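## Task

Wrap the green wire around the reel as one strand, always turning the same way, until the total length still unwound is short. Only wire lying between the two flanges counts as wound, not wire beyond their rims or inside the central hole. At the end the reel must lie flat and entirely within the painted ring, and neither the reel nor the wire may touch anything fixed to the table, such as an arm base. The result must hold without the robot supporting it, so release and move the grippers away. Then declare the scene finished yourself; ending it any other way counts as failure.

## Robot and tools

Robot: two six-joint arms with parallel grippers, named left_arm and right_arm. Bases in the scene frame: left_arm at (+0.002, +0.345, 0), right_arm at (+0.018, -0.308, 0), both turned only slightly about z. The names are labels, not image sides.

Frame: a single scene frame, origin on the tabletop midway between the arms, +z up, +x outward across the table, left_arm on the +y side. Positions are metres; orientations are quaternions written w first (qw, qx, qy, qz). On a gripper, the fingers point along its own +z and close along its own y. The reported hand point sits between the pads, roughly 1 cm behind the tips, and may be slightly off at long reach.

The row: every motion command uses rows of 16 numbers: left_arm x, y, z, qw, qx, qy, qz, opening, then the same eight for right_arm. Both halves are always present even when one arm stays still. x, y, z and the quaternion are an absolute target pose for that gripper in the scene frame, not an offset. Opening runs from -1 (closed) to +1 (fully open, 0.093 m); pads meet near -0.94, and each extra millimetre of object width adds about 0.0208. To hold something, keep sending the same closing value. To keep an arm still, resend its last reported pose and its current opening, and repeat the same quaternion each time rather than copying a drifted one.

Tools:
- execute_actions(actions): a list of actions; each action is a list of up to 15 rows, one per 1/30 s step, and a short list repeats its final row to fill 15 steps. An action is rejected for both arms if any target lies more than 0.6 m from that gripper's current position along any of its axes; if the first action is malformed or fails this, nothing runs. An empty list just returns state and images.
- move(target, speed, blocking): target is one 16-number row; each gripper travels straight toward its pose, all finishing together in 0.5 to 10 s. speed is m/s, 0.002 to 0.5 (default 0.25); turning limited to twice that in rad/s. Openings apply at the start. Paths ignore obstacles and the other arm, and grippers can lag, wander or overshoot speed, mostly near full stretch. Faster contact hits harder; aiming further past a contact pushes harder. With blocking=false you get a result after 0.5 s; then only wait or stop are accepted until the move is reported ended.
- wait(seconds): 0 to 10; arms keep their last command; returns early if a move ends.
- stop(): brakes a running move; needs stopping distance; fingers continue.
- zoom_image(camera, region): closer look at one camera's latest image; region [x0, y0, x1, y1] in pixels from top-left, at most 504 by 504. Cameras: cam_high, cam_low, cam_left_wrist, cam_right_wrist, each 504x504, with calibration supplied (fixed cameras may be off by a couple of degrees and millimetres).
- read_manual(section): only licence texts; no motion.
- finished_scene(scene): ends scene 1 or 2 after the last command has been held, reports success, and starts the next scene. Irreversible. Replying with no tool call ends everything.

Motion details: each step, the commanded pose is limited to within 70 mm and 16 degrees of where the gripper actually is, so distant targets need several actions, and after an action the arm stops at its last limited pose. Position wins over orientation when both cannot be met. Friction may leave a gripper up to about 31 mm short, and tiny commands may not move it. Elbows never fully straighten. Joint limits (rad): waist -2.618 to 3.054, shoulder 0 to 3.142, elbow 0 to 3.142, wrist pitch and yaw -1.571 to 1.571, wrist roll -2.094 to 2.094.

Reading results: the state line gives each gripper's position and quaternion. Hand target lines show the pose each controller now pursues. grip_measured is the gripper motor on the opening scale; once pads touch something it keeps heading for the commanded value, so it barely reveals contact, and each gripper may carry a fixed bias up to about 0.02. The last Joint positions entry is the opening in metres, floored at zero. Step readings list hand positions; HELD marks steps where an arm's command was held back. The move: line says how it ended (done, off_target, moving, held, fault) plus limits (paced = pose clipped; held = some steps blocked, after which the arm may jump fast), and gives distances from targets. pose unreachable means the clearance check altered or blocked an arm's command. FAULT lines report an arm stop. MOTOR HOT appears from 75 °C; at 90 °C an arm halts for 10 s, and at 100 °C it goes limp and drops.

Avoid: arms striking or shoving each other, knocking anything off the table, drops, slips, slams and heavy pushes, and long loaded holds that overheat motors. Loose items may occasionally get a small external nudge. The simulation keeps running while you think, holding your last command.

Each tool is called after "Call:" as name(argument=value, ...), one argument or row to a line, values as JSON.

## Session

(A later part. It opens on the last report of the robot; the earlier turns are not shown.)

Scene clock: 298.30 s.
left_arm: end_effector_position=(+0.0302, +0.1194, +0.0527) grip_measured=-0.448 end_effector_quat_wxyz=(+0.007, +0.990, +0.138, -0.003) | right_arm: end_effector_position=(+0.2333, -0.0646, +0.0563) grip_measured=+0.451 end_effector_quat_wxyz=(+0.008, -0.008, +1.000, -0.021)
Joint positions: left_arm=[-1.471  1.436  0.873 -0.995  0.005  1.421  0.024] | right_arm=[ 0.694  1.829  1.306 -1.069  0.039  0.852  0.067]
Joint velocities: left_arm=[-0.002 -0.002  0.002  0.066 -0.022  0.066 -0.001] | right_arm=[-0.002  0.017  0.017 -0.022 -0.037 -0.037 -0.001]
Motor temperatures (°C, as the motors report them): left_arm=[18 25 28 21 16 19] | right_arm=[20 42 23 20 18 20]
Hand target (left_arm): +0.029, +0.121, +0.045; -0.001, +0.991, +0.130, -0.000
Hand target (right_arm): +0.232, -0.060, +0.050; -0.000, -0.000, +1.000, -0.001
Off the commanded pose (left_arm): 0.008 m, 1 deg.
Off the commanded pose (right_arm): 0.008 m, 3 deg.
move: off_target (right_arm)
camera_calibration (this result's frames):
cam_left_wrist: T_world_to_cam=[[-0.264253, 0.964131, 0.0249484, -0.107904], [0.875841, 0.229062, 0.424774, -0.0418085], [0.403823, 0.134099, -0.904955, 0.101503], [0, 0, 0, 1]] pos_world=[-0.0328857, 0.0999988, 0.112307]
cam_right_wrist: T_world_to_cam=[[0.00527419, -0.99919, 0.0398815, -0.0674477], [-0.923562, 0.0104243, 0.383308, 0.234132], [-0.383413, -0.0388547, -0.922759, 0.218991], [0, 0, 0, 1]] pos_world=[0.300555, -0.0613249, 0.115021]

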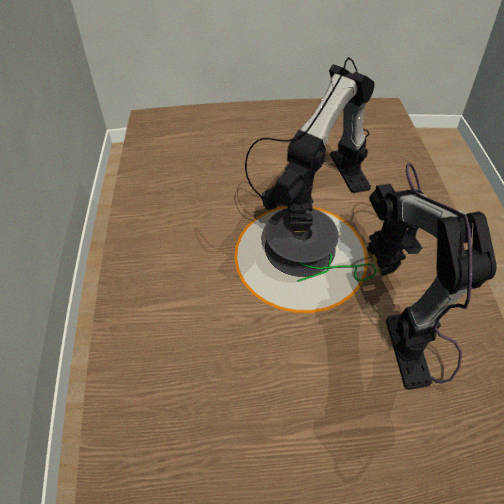

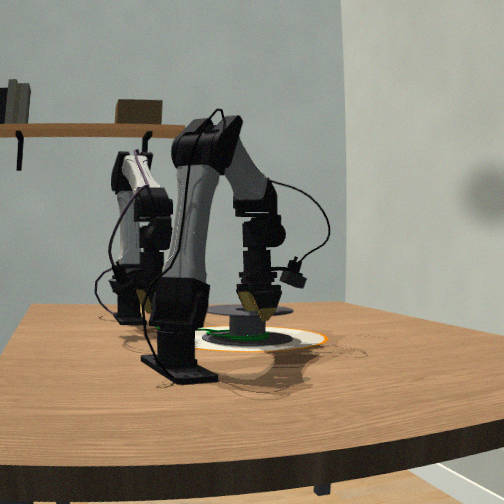

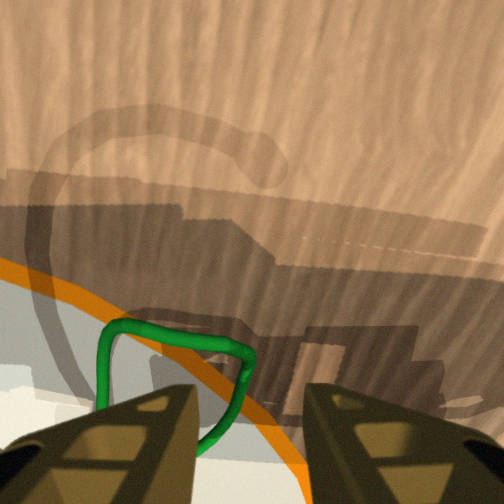

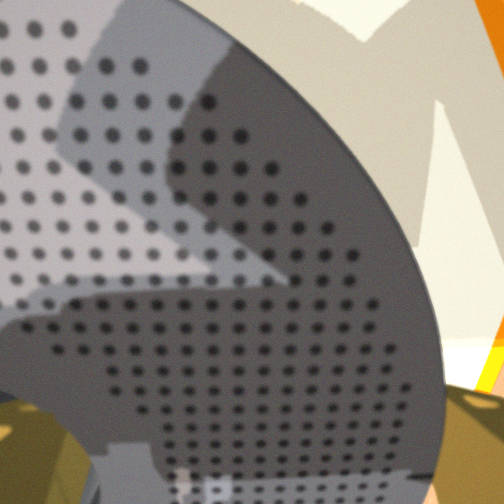

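Call:
move(
  target=[0.047,0.113,0.04,0,0.9976,-0.0698,0,-0.45,0.232,-0.06,0.05,0,0,1,0,0.3],
  speed=0.1,
)

Scene clock: 302.30 s.
left_arm: end_effector_position=(+0.0428, +0.1174, +0.0434) grip_measured=-0.448 end_effector_quat_wxyz=(-0.001, +0.998, -0.070, -0.003) | right_arm: end_effector_position=(+0.2333, -0.0646, +0.0563) grip_measured=+0.451 end_effector_quat_wxyz=(+0.008, -0.008, +1.000, -0.021)
Joint positions: left_arm=[-1.418  1.481  0.873 -0.966  0.005  1.892  0.024] | right_arm=[ 0.694  1.829  1.306 -1.069  0.039  0.852  0.067]
Joint velocities: left_arm=[-0.017 -0.002 -0.007 -0.007 -0.007  0.007  0.001] | right_arm=[-0.002 -0.012 -0.002 -0.051  0.007 -0.022 -0.   ]
Motor temperatures (°C, as the motors report them): left_arm=[18 25 28 21 16 19] | right_arm=[20 42 23 20 18 20]
Hand target (left_arm): +0.047, +0.113, +0.040; +0.000, +0.998, -0.070, +0.000
Hand target (right_arm): +0.232, -0.060, +0.050; -0.000, -0.000, +1.000, -0.001
Off the commanded pose (left_arm): 0.007 m, 0 deg.
Off the commanded pose (right_arm): 0.008 m, 3 deg.
move: off_target (right_arm)
camera_calibration (this result's frames):
cam_left_wrist: T_world_to_cam=[[0.149492, 0.98799, 0.0390869, -0.123511], [0.892151, -0.151823, 0.42546, -0.00440051], [0.426285, -0.0287315, -0.904133, 0.106333], [0, 0, 0, 1]] pos_world=[-0.0229383, 0.124414, 0.102839]
cam_right_wrist: T_world_to_cam=[[0.00527419, -0.99919, 0.0398815, -0.0674477], [-0.923562, 0.0104243, 0.383308, 0.234132], [-0.383413, -0.0388547, -0.922759, 0.218991], [0, 0, 0, 1]] pos_world=[0.300555, -0.0613249, 0.115021]

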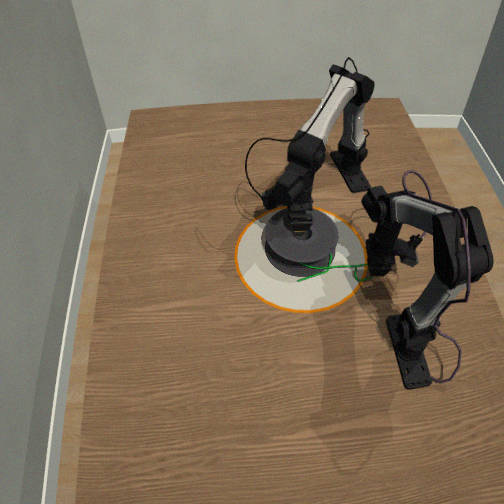

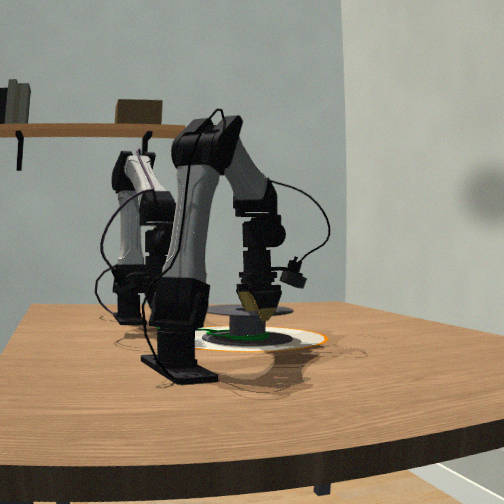

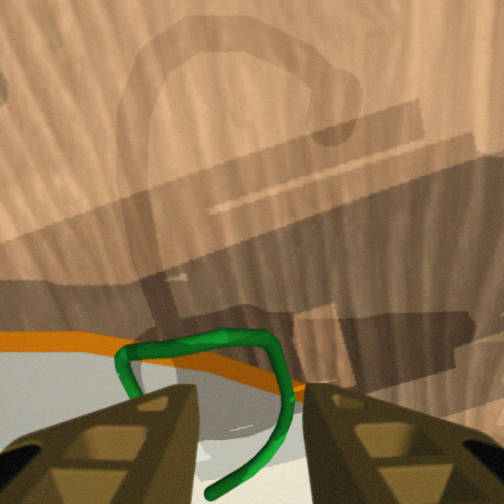

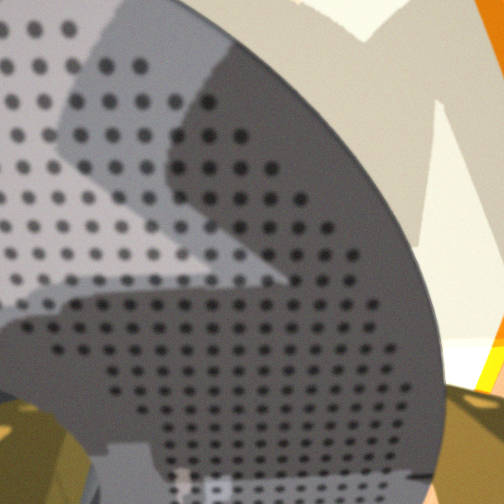

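Call:
zoom_image(
  camera="cam_high",
  region=[300, 230, 420, 310],
)

Call:
zoom_image(
  camera="cam_low",
  region=[100, 280, 240, 360],
)

Region (300, 230, 420, 310) of cam_high's 504x504 image, scaled by 4.200, with more detail than that image has.

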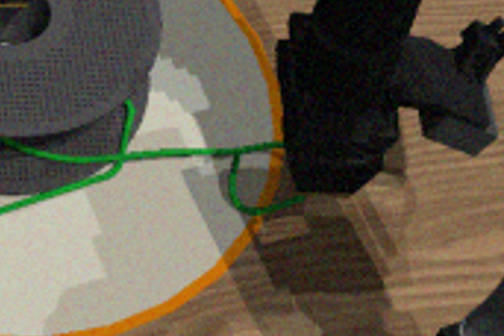

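Region (100, 280, 240, 360) of cam_low's 504x504 image, scaled by 3.600, with more detail than that image has; it fills the top 288 rows of this view, and the rest is white.

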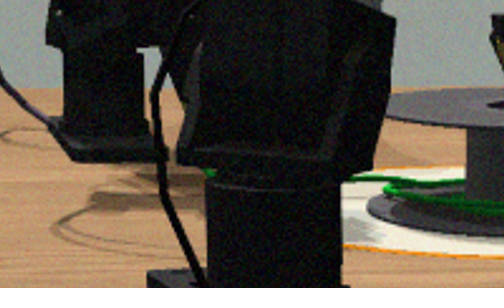

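Call:
move(
  target=[0.06,0.11,0.12,0,0.9976,-0.0698,0,-0.45,0.232,-0.06,0.05,0,0,1,0,0.3],
  speed=0.2,
)

Scene clock: 306.93 s.
left_arm: end_effector_position=(+0.0569, +0.1087, +0.1101) grip_measured=-0.448 end_effector_quat_wxyz=(-0.009, +0.997, -0.071, -0.006) | right_arm: end_effector_position=(+0.2333, -0.0646, +0.0563) grip_measured=+0.451 end_effector_quat_wxyz=(+0.008, -0.008, +1.000, -0.021)
Joint positions: left_arm=[-1.367  1.481  1.145 -1.257  0.005  1.945  0.024] | right_arm=[ 0.694  1.829  1.306 -1.069  0.039  0.852  0.067]
Joint velocities: left_arm=[-0.027  0.002  0.017 -0.037  0.022 -0.037 -0.001] | right_arm=[ 0.002 -0.002  0.002 -0.037  0.066  0.037  0.   ]
Motor temperatures (°C, as the motors report them): left_arm=[18 25 28 20 16 19] | right_arm=[20 42 23 20 18 20]
Hand target (left_arm): +0.060, +0.110, +0.120; +0.000, +0.998, -0.070, +0.000
Hand target (right_arm): +0.232, -0.060, +0.050; -0.000, -0.000, +1.000, -0.001
Off the commanded pose (left_arm): 0.010 m, 1 deg.
Off the commanded pose (right_arm): 0.008 m, 3 deg.
move: off_target (right_arm)
camera_calibration (this result's frames):
cam_left_wrist: T_world_to_cam=[[0.151574, 0.986893, 0.0553874, -0.121404], [0.893646, -0.160767, 0.418988, -0.0450657], [0.422401, -0.0140108, -0.906301, 0.159265], [0, 0, 0, 1]] pos_world=[-0.00859932, 0.114799, 0.169948]
cam_right_wrist: T_world_to_cam=[[0.00527419, -0.99919, 0.0398815, -0.0674477], [-0.923562, 0.0104243, 0.383308, 0.234132], [-0.383413, -0.0388547, -0.922759, 0.218991], [0, 0, 0, 1]] pos_world=[0.300555, -0.0613249, 0.115021]

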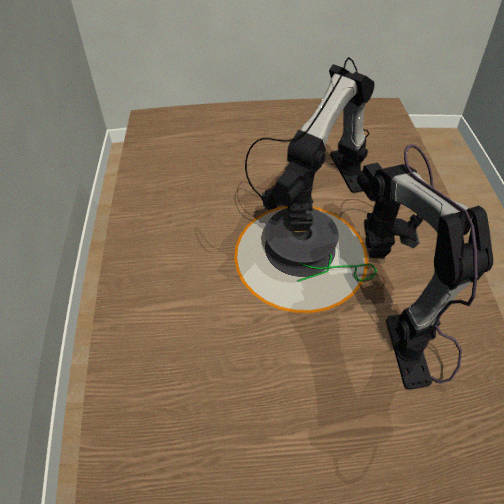

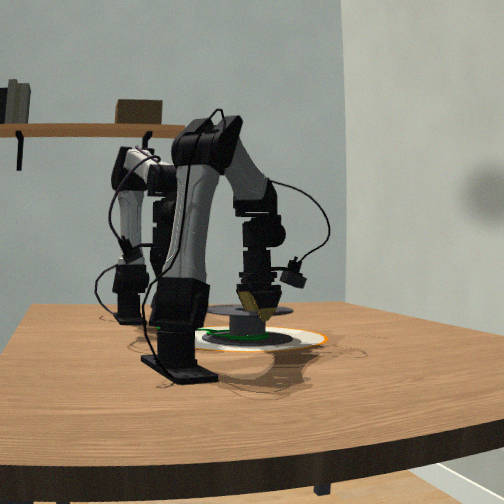

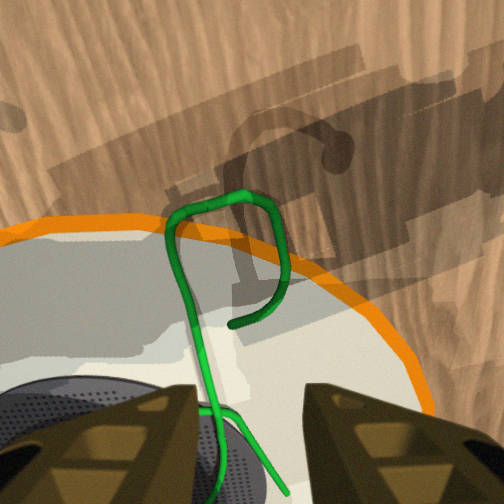

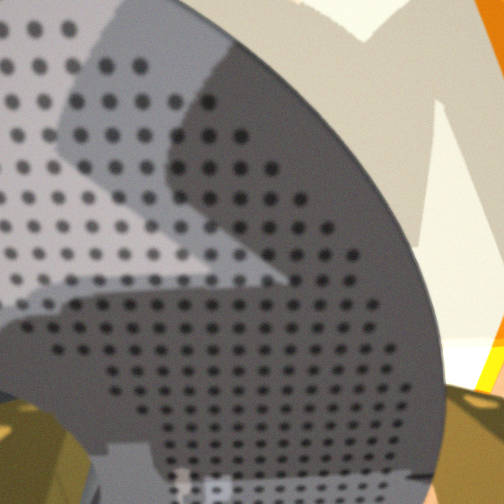

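Call:
move(
  target=[0.045,0.14,0.09,0,-0.165,0.9863,0,-0.4,0.232,-0.06,0.05,0,0,1,0,0.3],
  speed=0.3,
)

Call:
move(
  target=[0.042,0.145,0.058,0.0564,-0.155,0.9268,-0.3373,-0.4,0.232,-0.06,0.05,0,0,1,0,0.3],
  speed=0.2,
)

Scene clock: 318.27 s.
left_arm: end_effector_position=(+0.0470, +0.1378, +0.0903) grip_measured=-0.402 end_effector_quat_wxyz=(-0.284, +0.558, -0.582, +0.519) | right_arm: end_effector_position=(+0.2333, -0.0646, +0.0563) grip_measured=+0.451 end_effector_quat_wxyz=(+0.008, -0.008, +1.000, -0.021)
Joint positions: left_arm=[-2.199  1.74   0.712 -1.29  -1.15   2.086  0.026] | right_arm=[ 0.694  1.829  1.306 -1.069  0.039  0.852  0.067]
Joint velocities: left_arm=[-0.017  0.007  0.012  0.007 -0.125  0.066  0.001] | right_arm=[-0.002  0.002 -0.007 -0.066 -0.022 -0.125 -0.001]
Motor temperatures (°C, as the motors report them): left_arm=[18 25 28 20 16 19] | right_arm=[20 42 23 20 18 20]
Hand target (left_arm): +0.049, +0.142, +0.090; -0.305, +0.532, -0.594, +0.520
Hand target (right_arm): +0.232, -0.060, +0.050; -0.000, -0.000, +1.000, -0.001
Off the commanded pose (left_arm): 0.003 m, 96 deg; orientation clipped at the last step of the last action.
Off the commanded pose (right_arm): 0.008 m, 3 deg.
joint sent to its limit (left arm) — the command would take joint 6 (wrist roll) past its upper limit, so that joint was sent only as far as its limit.
move: off_target (left_arm, right_arm); limits=paced
camera_calibration (this result's frames):
cam_left_wrist: T_world_to_cam=[[0.317674, 0.162993, 0.934086, -0.121093], [-0.595833, -0.732011, 0.330369, 0.133447], [0.737609, -0.661509, -0.135425, 0.15075], [0, 0, 0, 1]] pos_world=[0.00678543, 0.217144, 0.0894397]
cam_right_wrist: T_world_to_cam=[[0.00527419, -0.99919, 0.0398815, -0.0674477], [-0.923562, 0.0104243, 0.383308, 0.234132], [-0.383413, -0.0388547, -0.922759, 0.218991], [0, 0, 0, 1]] pos_world=[0.300555, -0.0613249, 0.115021]

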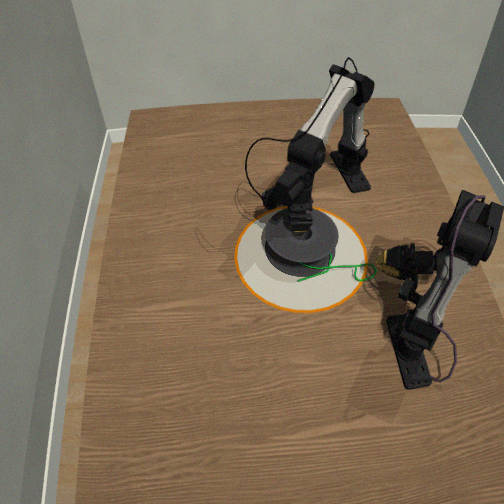

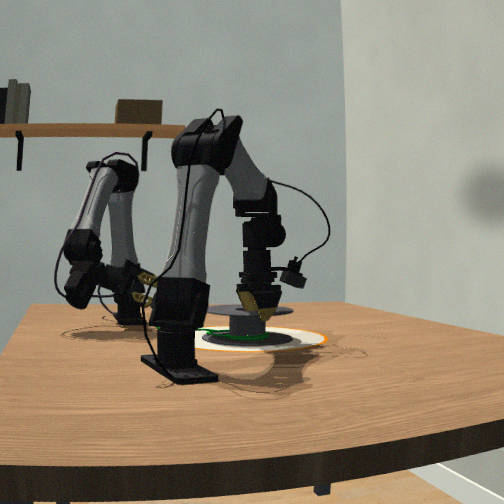

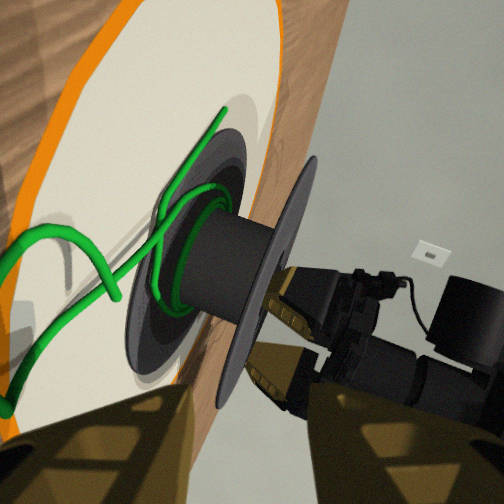

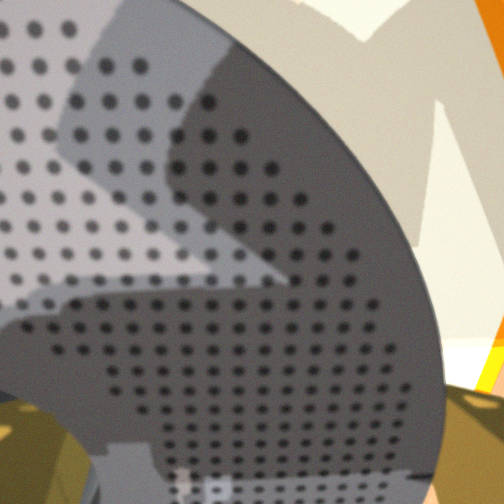

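Scene clock: 321.63 s.
left_arm: end_effector_position=(+0.0416, +0.1366, +0.0770) grip_measured=-0.402 end_effector_quat_wxyz=(+0.290, -0.397, +0.631, -0.600) | right_arm: end_effector_position=(+0.2333, -0.0646, +0.0563) grip_measured=+0.451 end_effector_quat_wxyz=(+0.008, -0.008, +1.000, -0.021)
Joint positions: left_arm=[-2.309  1.887  0.548 -1.166 -1.383  2.087  0.026] | right_arm=[ 0.694  1.829  1.306 -1.069  0.039  0.852  0.067]
Joint velocities: left_arm=[-0.007  0.002 -0.037  0.051  0.007 -0.022  0.001] | right_arm=[ 0.007 -0.007 -0.007 -0.081 -0.022 -0.066  0.   ]
Motor temperatures (°C, as the motors report them): left_arm=[18 25 27 20 16 19] | right_arm=[20 42 23 20 18 20]
Hand target (left_arm): +0.044, +0.145, +0.063; +0.301, -0.359, +0.646, -0.602
Hand target (right_arm): +0.232, -0.060, +0.050; -0.000, -0.000, +1.000, -0.001
Off the commanded pose (left_arm): 0.021 m, 60 deg; orientation clipped at the last step of the last action.
Off the commanded pose (right_arm): 0.008 m, 3 deg.
joint sent to its limit (left arm) — the command would take joint 6 (wrist roll) past its upper limit, so that joint was sent only as far as its limit.
move: off_target (left_arm, right_arm); limits=paced
camera_calibration (this result's frames):
cam_left_wrist: T_world_to_cam=[[0.116686, 0.0485781, 0.99198, -0.087294], [-0.832378, -0.540076, 0.12436, 0.133257], [0.541786, -0.840213, -0.022584, 0.17603], [0, 0, 0, 1]] pos_world=[0.0257357, 0.224112, 0.0739975]
cam_right_wrist: T_world_to_cam=[[0.00527419, -0.99919, 0.0398815, -0.0674477], [-0.923562, 0.0104243, 0.383308, 0.234132], [-0.383413, -0.0388547, -0.922759, 0.218991], [0, 0, 0, 1]] pos_world=[0.300555, -0.0613249, 0.115021]

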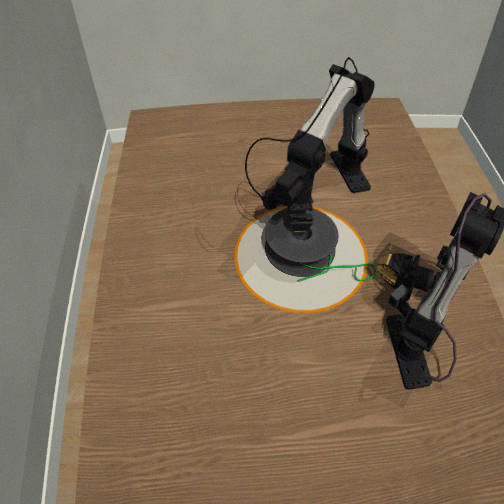

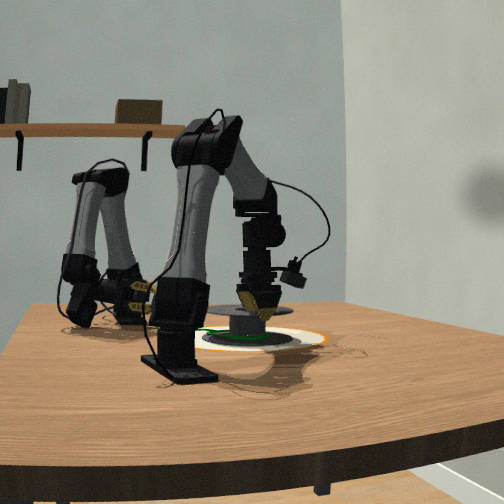

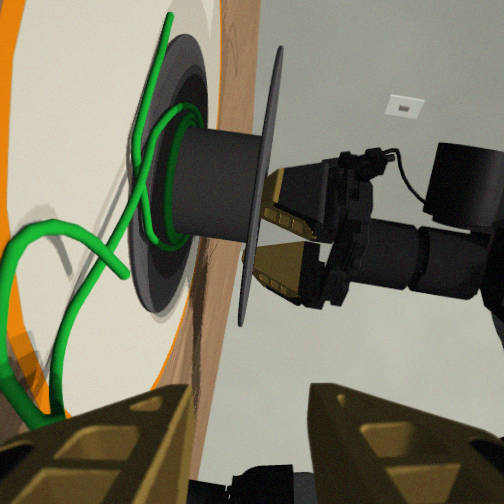

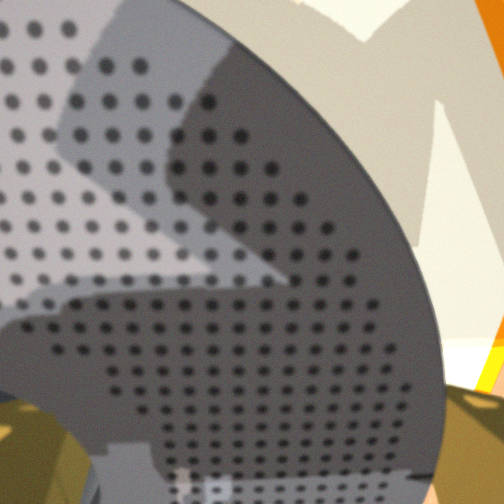

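Call:
execute_actions(
  actions=[],
)

Scene clock: 323.43 s.
left_arm: end_effector_position=(+0.0415, +0.1364, +0.0771) grip_measured=-0.402 end_effector_quat_wxyz=(+0.290, -0.397, +0.631, -0.601) | right_arm: end_effector_position=(+0.2333, -0.0646, +0.0563) grip_measured=+0.451 end_effector_quat_wxyz=(+0.008, -0.008, +1.000, -0.021)
Joint positions: left_arm=[-2.309  1.887  0.548 -1.166 -1.384  2.087  0.026] | right_arm=[ 0.694  1.829  1.306 -1.069  0.039  0.852  0.067]
Joint velocities: left_arm=[-0.007 -0.007  0.002 -0.007 -0.007  0.022 -0.001] | right_arm=[ 0.002 -0.012 -0.012 -0.007  0.007  0.007  0.   ]
Motor temperatures (°C, as the motors report them): left_arm=[18 25 27 20 16 19] | right_arm=[20 42 23 20 18 20]
Hand target (left_arm): +0.044, +0.145, +0.063; +0.301, -0.359, +0.646, -0.602
Hand target (right_arm): +0.232, -0.060, +0.050; -0.000, -0.000, +1.000, -0.001
Off the commanded pose (left_arm): 0.021 m, 60 deg; orientation clipped at the last step of the last action.
Off the commanded pose (right_arm): 0.008 m, 3 deg.
camera_calibration (this result's frames):
cam_left_wrist: T_world_to_cam=[[0.116311, 0.049309, 0.991988, -0.0874727], [-0.833094, -0.538945, 0.12447, 0.132906], [0.540764, -0.840897, -0.0216059, 0.175982], [0, 0, 0, 1]] pos_world=[0.0257326, 0.223925, 0.0740314]
cam_right_wrist: T_world_to_cam=[[0.00527419, -0.99919, 0.0398815, -0.0674477], [-0.923562, 0.0104243, 0.383308, 0.234132], [-0.383413, -0.0388547, -0.922759, 0.218991], [0, 0, 0, 1]] pos_world=[0.300555, -0.0613249, 0.115021]

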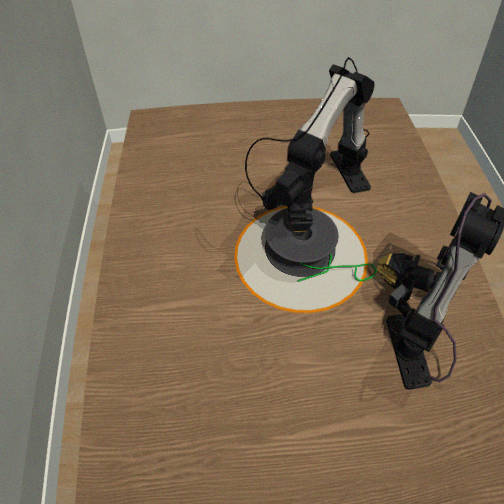

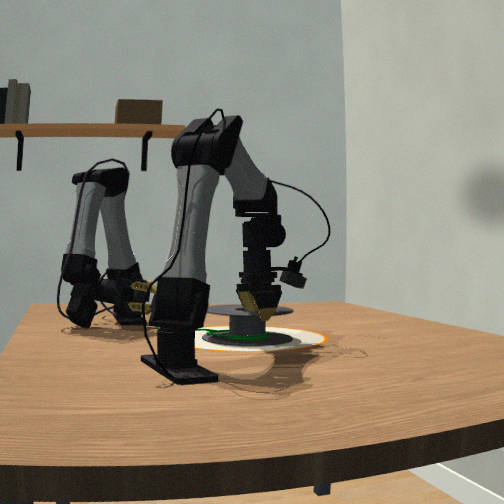

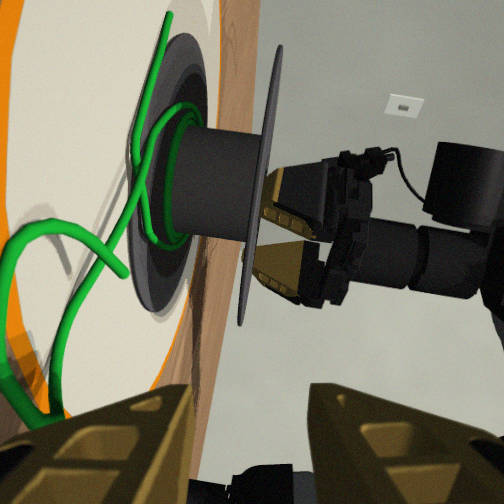

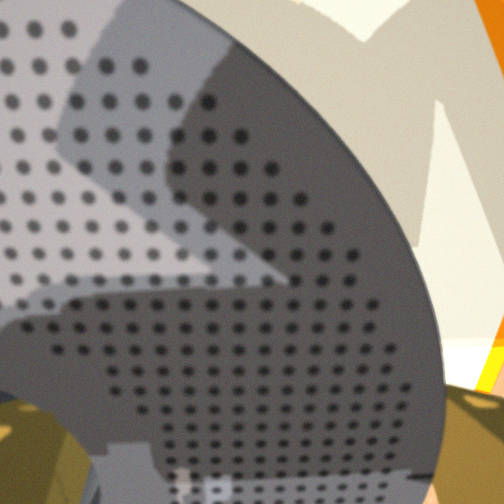

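Call:
move(
  target=[0.045,0.16,0.15,0.290,-0.397,0.631,-0.601,-0.4,0.232,-0.06,0.05,0,0,1,0,0.3],
  speed=0.2,
)

Scene clock: 324.63 s.
left_arm: end_effector_position=(+0.0413, +0.1377, +0.0978) grip_measured=-0.402 end_effector_quat_wxyz=(+0.271, -0.410, +0.625, -0.607) | right_arm: end_effector_position=(+0.2333, -0.0646, +0.0563) grip_measured=+0.451 end_effector_quat_wxyz=(+0.008, -0.008, +1.000, -0.021)
Joint positions: left_arm=[-2.316  1.766  0.55  -1.251 -1.384  2.075  0.026] | right_arm=[ 0.694  1.829  1.306 -1.069  0.039  0.852  0.067]
Joint velocities: left_arm=[ 0.017 -0.002  0.017 -0.037 -0.007 -0.007 -0.   ] | right_arm=[-0.002  0.007  0.002 -0.007  0.007  0.022  0.001]
Motor temperatures (°C, as the motors report them): left_arm=[18 25 27 20 16 19] | right_arm=[20 42 23 20 18 20]
Hand target (left_arm): +0.041, +0.138, +0.095; +0.273, -0.408, +0.625, -0.606
Hand target (right_arm): +0.232, -0.060, +0.050; -0.000, -0.000, +1.000, -0.001
Off the commanded pose (left_arm): 0.057 m, 3 deg.
Off the commanded pose (right_arm): 0.008 m, 3 deg.
move: held (left_arm), off_target (right_arm); limits=held; held on 13 of 21 steps (left_arm), including the last (left_arm)
pose unreachable (left arm): on one or more control steps of this call, first in action 0 (counted from 0), this arm could not follow its commanded pose, so it was not sent that pose on those steps. On the call's last step it was still not sent that pose. It may still have moved: this result reports where it is.
cause: the commanded pose would bring two parts of the arm too close to each other (its upper arm (the part past joint 2) and its wrist camera, with joints 3 (elbow) to 6 (wrist roll) between them).
camera_calibration (this result's frames):
cam_left_wrist: T_world_to_cam=[[0.146958, 0.0854891, 0.985441, -0.113589], [-0.831418, -0.529041, 0.169884, 0.124987], [0.535862, -0.844279, -0.00666987, 0.176805], [0, 0, 0, 1]] pos_world=[0.0258663, 0.225107, 0.0918811]
cam_right_wrist: T_world_to_cam=[[0.00527419, -0.99919, 0.0398815, -0.0674477], [-0.923562, 0.0104243, 0.383308, 0.234132], [-0.383413, -0.0388547, -0.922759, 0.218991], [0, 0, 0, 1]] pos_world=[0.300555, -0.0613249, 0.115021]

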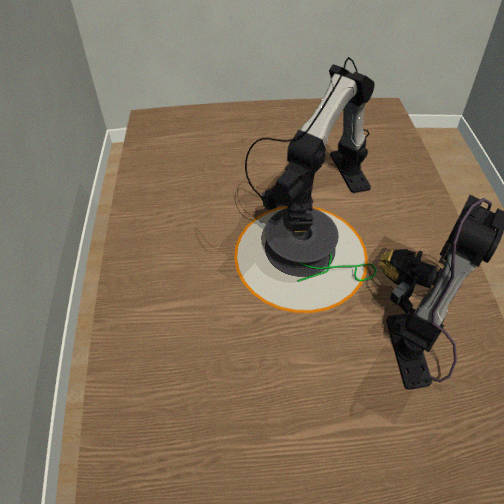

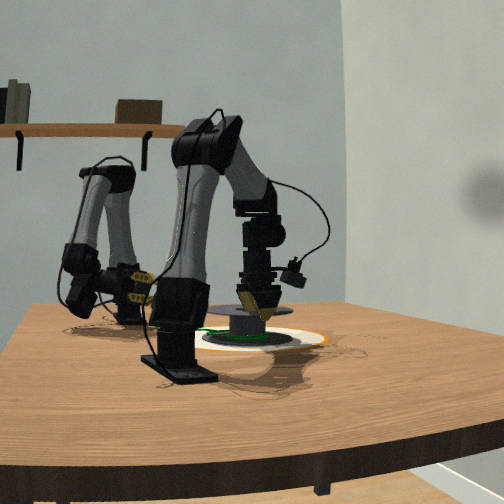

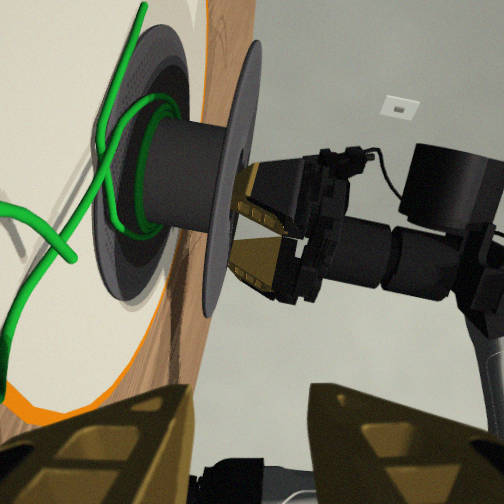

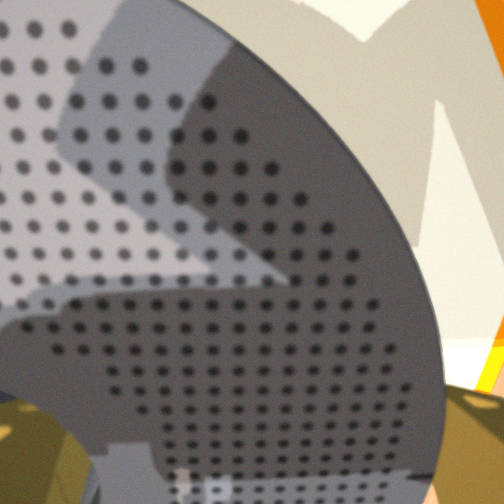

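Call:
execute_actions(
  actions=[
    [[0.06,0.15,0.12,0,0.996,-0.087,0,-0.4,0.232,-0.06,0.05,0,0,1,0,0.3]],
    [[0.06,0.15,0.12,0,0.996,-0.087,0,-0.4,0.232,-0.06,0.05,0,0,1,0,0.3]],
  ],
)

Scene clock: 327.17 s.
left_arm: end_effector_position=(+0.0663, +0.1458, +0.1226) grip_measured=-0.402 end_effector_quat_wxyz=(-0.098, +0.890, -0.299, +0.329) | right_arm: end_effector_position=(+0.2333, -0.0646, +0.0563) grip_measured=+0.451 end_effector_quat_wxyz=(+0.008, -0.008, +1.000, -0.021)
Joint positions: left_arm=[-1.822  1.355  0.928 -1.3   -0.685  1.94   0.026] | right_arm=[ 0.694  1.829  1.306 -1.069  0.039  0.852  0.067]
Joint velocities: left_arm=[ 0.662 -0.115  0.271 -0.051  0.828 -0.11  -0.001] | right_arm=[-0.012 -0.007 -0.002  0.051  0.022  0.037  0.001]
Motor temperatures (°C, as the motors report them): left_arm=[18 25 27 20 16 19] | right_arm=[20 42 23 20 18 20]
Hand target (left_arm): +0.056, +0.147, +0.123; -0.070, +0.925, -0.263, +0.266
Hand target (right_arm): +0.232, -0.060, +0.050; -0.000, -0.000, +1.000, -0.001
Off the commanded pose (left_arm): 0.008 m, 48 deg; orientation clipped at the last step of the last action.
Off the commanded pose (right_arm): 0.008 m, 3 deg.
Step readings (end_effector_position; steps 1 to 15: 1st action; 16 to 30: 2nd action):
0: left_arm (+0.0413, +0.1377, +0.0978) | right_arm (+0.2333, -0.0646, +0.0563)
1: left_arm (+0.0414, +0.1379, +0.0976) | right_arm (+0.2333, -0.0646, +0.0563)
2: left_arm (+0.0423, +0.1384, +0.0975) | right_arm (+0.2333, -0.0646, +0.0563)
4: left_arm (+0.0464, +0.1409, +0.0991) | right_arm (+0.2333, -0.0646, +0.0563)
8: left_arm (+0.0546, +0.1444, +0.1097) | right_arm (+0.2333, -0.0646, +0.0563)
15: left_arm (+0.0578, +0.1420, +0.1226) | right_arm (+0.2333, -0.0646, +0.0563)
16: left_arm (+0.0585, +0.1422, +0.1231) | right_arm (+0.2333, -0.0646, +0.0563)
17: left_arm (+0.0595, +0.1426, +0.1235) | right_arm (+0.2333, -0.0646, +0.0563)
19: left_arm (+0.0614, +0.1430, +0.1243) | right_arm (+0.2333, -0.0646, +0.0563)
23: left_arm (+0.0636, +0.1438, +0.1245) | right_arm (+0.2333, -0.0646, +0.0563)
30: end_effector_position above
camera_calibration (this result's frames):
cam_left_wrist: T_world_to_cam=[[0.450033, 0.796576, 0.403656, -0.19493], [0.256878, -0.548385, 0.795793, -0.000201581], [0.855268, -0.254442, -0.451414, 0.117739], [0, 0, 0, 1]] pos_world=[-0.0129213, 0.185124, 0.131994]
cam_right_wrist: T_world_to_cam=[[0.00527419, -0.99919, 0.0398815, -0.0674477], [-0.923562, 0.0104243, 0.383308, 0.234132], [-0.383413, -0.0388547, -0.922759, 0.218991], [0, 0, 0, 1]] pos_world=[0.300555, -0.0613249, 0.115021]

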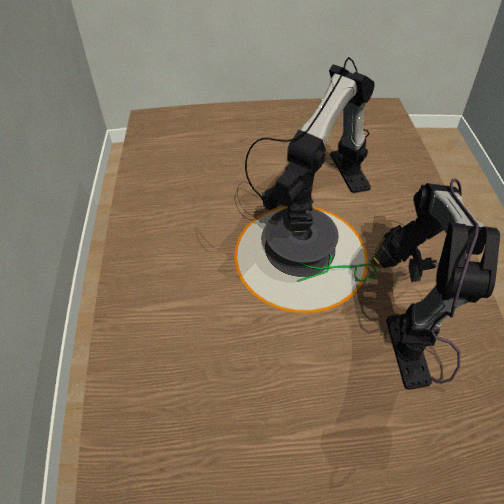

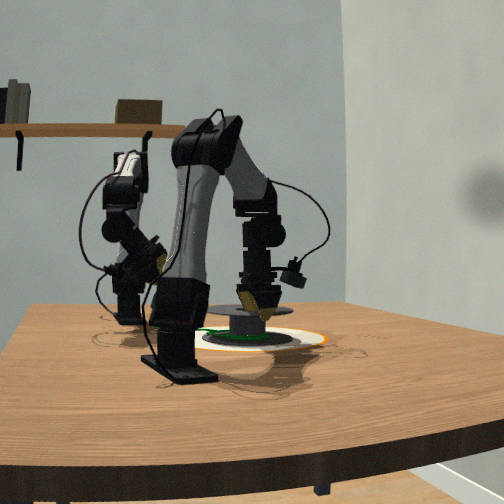

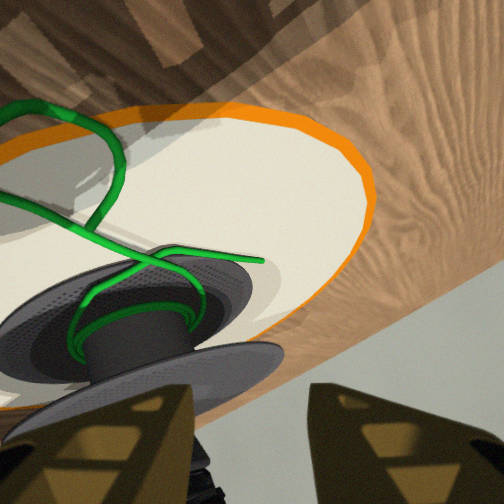

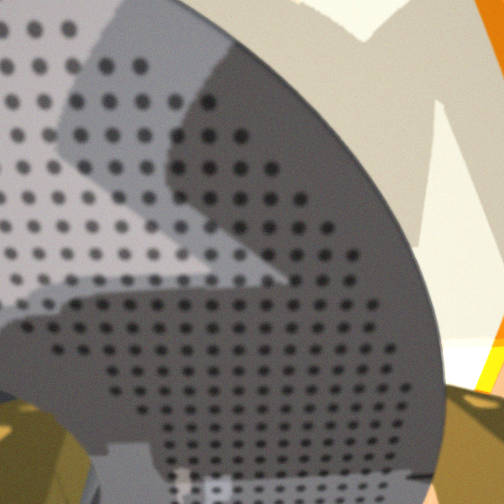

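Recovering. Continue, toward φ≈30.

Call:
execute_actions(
  actions=[
    [[0.06,0.15,0.12,0,0.996,-0.087,0,-0.4,0.232,-0.06,0.05,0,0,1,0,0.3]],
    [[0.06,0.15,0.12,0,0.966,0.259,0,-0.4,0.232,-0.06,0.05,0,0,1,0,0.3]],
    [[0.06,0.15,0.12,0,0.966,0.259,0,-0.4,0.232,-0.06,0.05,0,0,1,0,0.3]],
  ],
)

Call:
move(
  target=[0.05,0.14,0.11,0,0.574,0.819,0,-0.4,0.232,-0.06,0.05,0,0,1,0,0.3],
  speed=0.4,
)

Call:
move(
  target=[0.05,0.14,0.10,0,-0.165,0.9863,0,-0.4,0.232,-0.06,0.05,0,0,1,0,0.3],
  speed=0.4,
)

Scene clock: 329.30 s.
left_arm: end_effector_position=(+0.0618, +0.1500, +0.1159) grip_measured=-0.402 end_effector_quat_wxyz=(-0.007, +0.967, +0.256, +0.003) | right_arm: end_effector_position=(+0.2333, -0.0646, +0.0563) grip_measured=+0.451 end_effector_quat_wxyz=(+0.008, -0.008, +1.000, -0.021)
Joint positions: left_arm=[-1.307  1.322  1.038 -1.301 -0.007  1.344  0.026] | right_arm=[ 0.694  1.829  1.306 -1.069  0.039  0.852  0.067]
Joint velocities: left_arm=[ 0.007 -0.007 -0.017  0.037  0.007 -0.081  0.   ] | right_arm=[-0.012  0.002  0.012  0.007  0.007 -0.007  0.   ]
Motor temperatures (°C, as the motors report them): left_arm=[18 25 27 20 16 19] | right_arm=[20 42 23 20 18 20]
Hand target (left_arm): +0.060, +0.150, +0.120; -0.000, +0.966, +0.259, -0.000
Hand target (right_arm): +0.232, -0.060, +0.050; -0.000, -0.000, +1.000, -0.001
Off the commanded pose (left_arm): 0.004 m, 1 deg.
Off the commanded pose (right_arm): 0.008 m, 3 deg.
Step readings (end_effector_position; steps 1 to 15: 1st action; 16 to 30: 2nd action; 31 to 45: 3rd action):
0: left_arm (+0.0578, +0.1499, +0.1148) | right_arm (+0.2333, -0.0646, +0.0563)
1: left_arm (+0.0574, +0.1508, +0.1136) | right_arm (+0.2333, -0.0646, +0.0563)
2: left_arm (+0.0612, +0.1514, +0.1140) | right_arm (+0.2333, -0.0646, +0.0563)
4: left_arm (+0.0706, +0.1510, +0.1173) | right_arm (+0.2333, -0.0646, +0.0563)
8: left_arm (+0.0765, +0.1516, +0.1194) | right_arm (+0.2333, -0.0646, +0.0563)
15: left_arm (+0.0669, +0.1512, +0.1163) | right_arm (+0.2333, -0.0646, +0.0563)
16: left_arm (+0.0656, +0.1510, +0.1162) | right_arm (+0.2333, -0.0646, +0.0563)
17: left_arm (+0.0647, +0.1508, +0.1162) | right_arm (+0.2333, -0.0646, +0.0563)
19: left_arm (+0.0631, +0.1503, +0.1161) | right_arm (+0.2333, -0.0646, +0.0563)
23: left_arm (+0.0623, +0.1502, +0.1160) | right_arm (+0.2333, -0.0646, +0.0563)
30: left_arm (+0.0618, +0.1500, +0.1159) | right_arm (+0.2333, -0.0646, +0.0563)
31: left_arm (+0.0618, +0.1500, +0.1159) | right_arm (+0.2333, -0.0646, +0.0563)
32: left_arm (+0.0618, +0.1500, +0.1159) | right_arm (+0.2333, -0.0646, +0.0563)
34: left_arm (+0.0618, +0.1500, +0.1159) | right_arm (+0.2333, -0.0646, +0.0563)
38: left_arm (+0.0618, +0.1500, +0.1159) | right_arm (+0.2333, -0.0646, +0.0563)
45: end_effector_position above
camera_calibration (this result's frames):
cam_left_wrist: T_world_to_cam=[[-0.486909, 0.872018, 0.0500435, -0.105964], [0.794691, 0.418499, 0.439687, -0.128452], [0.362472, 0.253857, -0.896756, 0.125504], [0, 0, 0, 1]] pos_world=[0.00499357, 0.114299, 0.174328]
cam_right_wrist: T_world_to_cam=[[0.00527419, -0.99919, 0.0398815, -0.0674477], [-0.923562, 0.0104243, 0.383308, 0.234132], [-0.383413, -0.0388547, -0.922759, 0.218991], [0, 0, 0, 1]] pos_world=[0.300555, -0.0613249, 0.115021]

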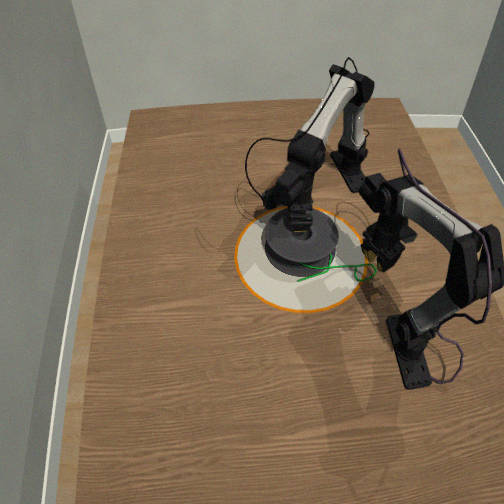

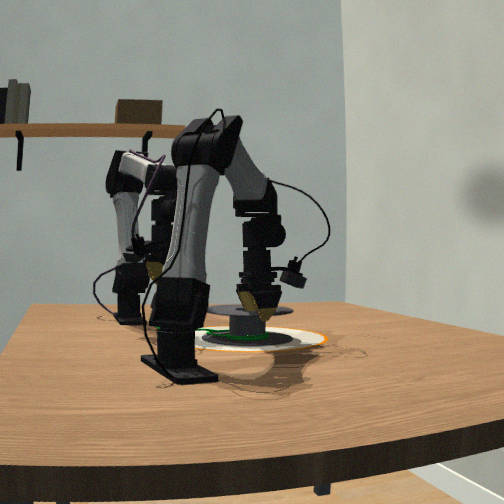

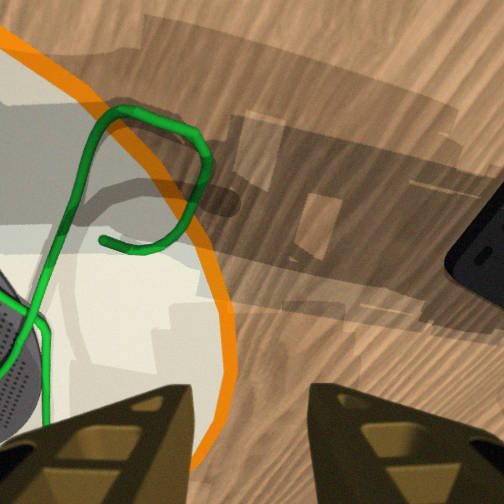

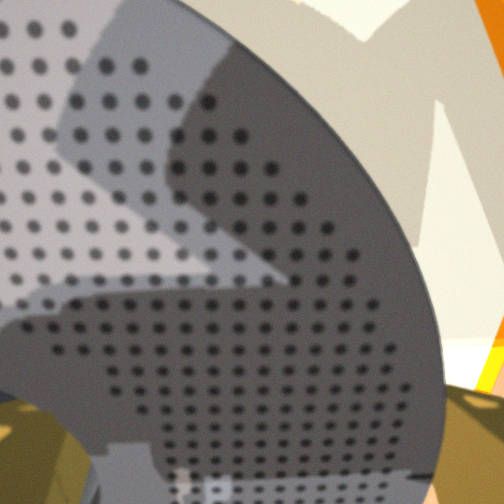

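Scene clock: 331.73 s.
left_arm: end_effector_position=(+0.0522, +0.1423, +0.1159) grip_measured=-0.402 end_effector_quat_wxyz=(+0.004, +0.574, +0.819, -0.000) | right_arm: end_effector_position=(+0.2333, -0.0646, +0.0563) grip_measured=+0.451 end_effector_quat_wxyz=(+0.008, -0.008, +1.000, -0.021)
Joint positions: left_arm=[-1.36   1.322  1.038 -1.281 -0.004 -0.11   0.026] | right_arm=[ 0.694  1.829  1.306 -1.069  0.039  0.852  0.067]
Joint velocities: left_arm=[-0.002 -0.007 -0.022 -0.037 -0.007 -0.051 -0.001] | right_arm=[-0.012 -0.002 -0.002  0.007 -0.066  0.022 -0.001]
Motor temperatures (°C, as the motors report them): left_arm=[18 25 27 20 16 19] | right_arm=[20 42 23 20 18 20]
Hand target (left_arm): +0.050, +0.141, +0.110; -0.000, +0.574, +0.819, +0.000
Hand target (right_arm): +0.232, -0.060, +0.050; -0.000, -0.000, +1.000, -0.001
Off the commanded pose (left_arm): 0.007 m, 0 deg.
Off the commanded pose (right_arm): 0.008 m, 3 deg.
move: off_target (right_arm)
camera_calibration (this result's frames):
cam_left_wrist: T_world_to_cam=[[-0.942288, -0.333082, 0.0339015, 0.0932486], [-0.287988, 0.858007, 0.425307, -0.121948], [-0.17075, 0.390999, -0.904414, 0.140126], [0, 0, 0, 1]] pos_world=[0.0766742, 0.080902, 0.175436]
cam_right_wrist: T_world_to_cam=[[0.00527419, -0.99919, 0.0398815, -0.0674477], [-0.923562, 0.0104243, 0.383308, 0.234132], [-0.383413, -0.0388547, -0.922759, 0.218991], [0, 0, 0, 1]] pos_world=[0.300555, -0.0613249, 0.115021]

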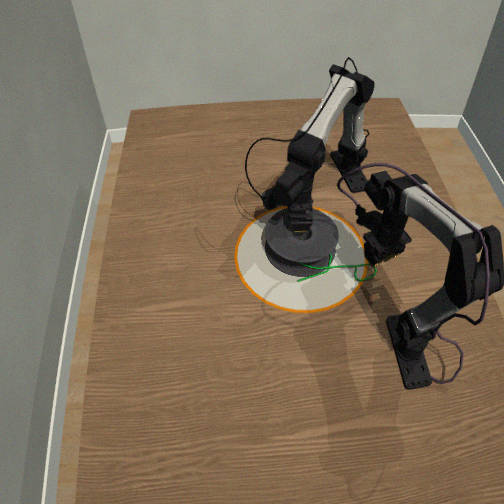

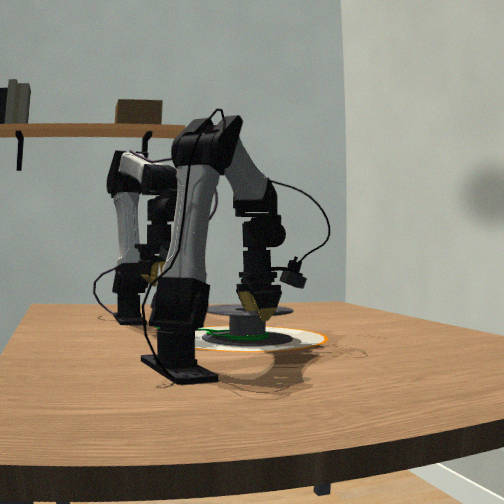

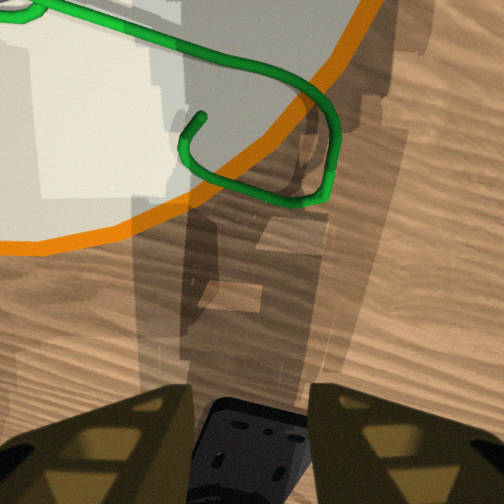

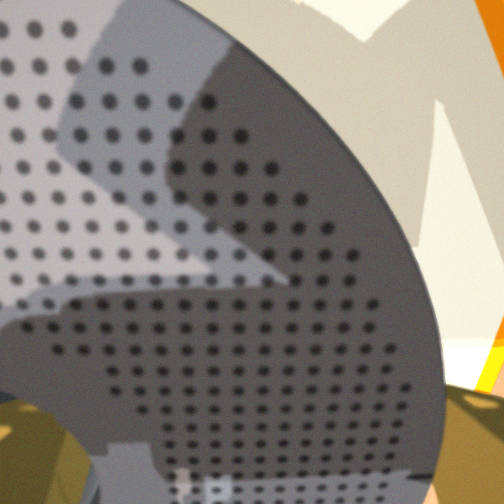

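Scene clock: 334.37 s.
left_arm: end_effector_position=(+0.0524, +0.1414, +0.1071) grip_measured=-0.402 end_effector_quat_wxyz=(+0.002, -0.166, +0.986, -0.006) | right_arm: end_effector_position=(+0.2333, -0.0646, +0.0563) grip_measured=+0.451 end_effector_quat_wxyz=(+0.008, -0.008, +1.000, -0.021)
Joint positions: left_arm=[-1.36   1.322  1.003 -1.24  -0.004 -1.665  0.026] | right_arm=[ 0.694  1.829  1.306 -1.069  0.039  0.852  0.067]
Joint velocities: left_arm=[ 0.007  0.002 -0.012 -0.081  0.022 -0.037 -0.   ] | right_arm=[-0.012  0.007  0.002  0.022  0.066 -0.051 -0.   ]
Motor temperatures (°C, as the motors report them): left_arm=[18 25 27 20 16 19] | right_arm=[20 42 23 20 18 20]
Hand target (left_arm): +0.050, +0.140, +0.100; +0.000, -0.165, +0.986, +0.000
Hand target (right_arm): +0.232, -0.060, +0.050; -0.000, -0.000, +1.000, -0.001
Off the commanded pose (left_arm): 0.008 m, 1 deg.
Off the commanded pose (right_arm): 0.008 m, 3 deg.
move: off_target (right_arm)
camera_calibration (this result's frames):
cam_left_wrist: T_world_to_cam=[[0.317937, -0.946815, 0.049573, 0.112487], [-0.863414, -0.267537, 0.427715, 0.0717094], [-0.391704, -0.178788, -0.902553, 0.224493], [0, 0, 0, 1]] pos_world=[0.114086, 0.165826, 0.166369]
cam_right_wrist: T_world_to_cam=[[0.00527419, -0.99919, 0.0398815, -0.0674477], [-0.923562, 0.0104243, 0.383308, 0.234132], [-0.383413, -0.0388547, -0.922759, 0.218991], [0, 0, 0, 1]] pos_world=[0.300555, -0.0613249, 0.115021]

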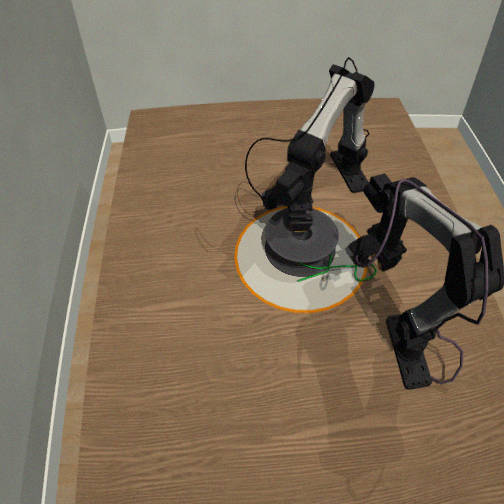

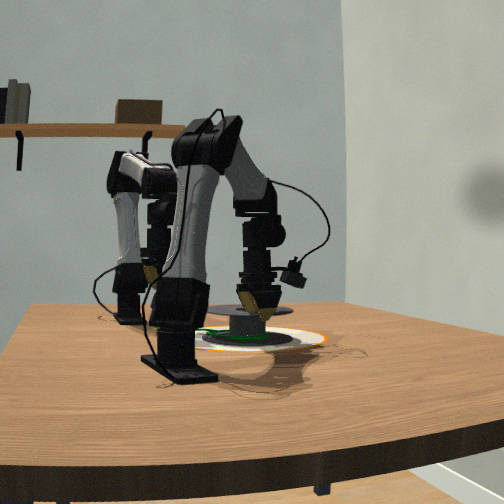

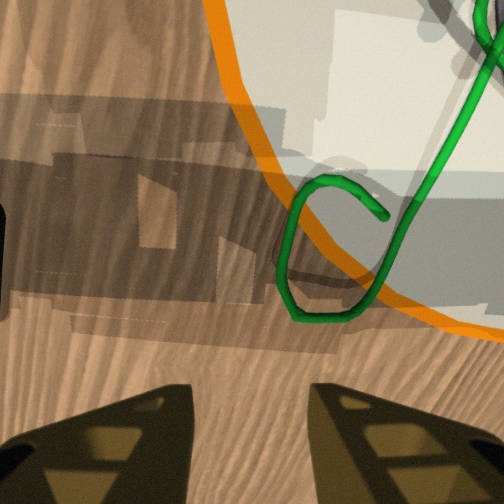

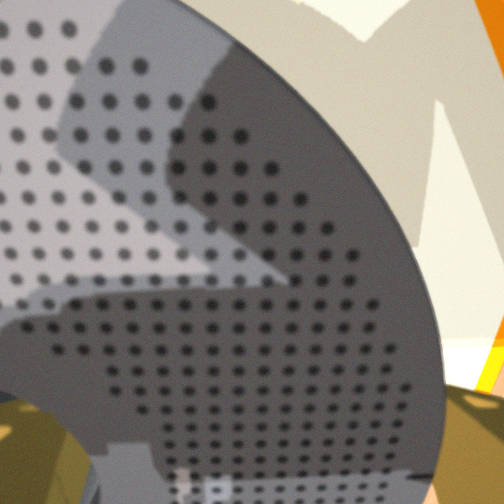

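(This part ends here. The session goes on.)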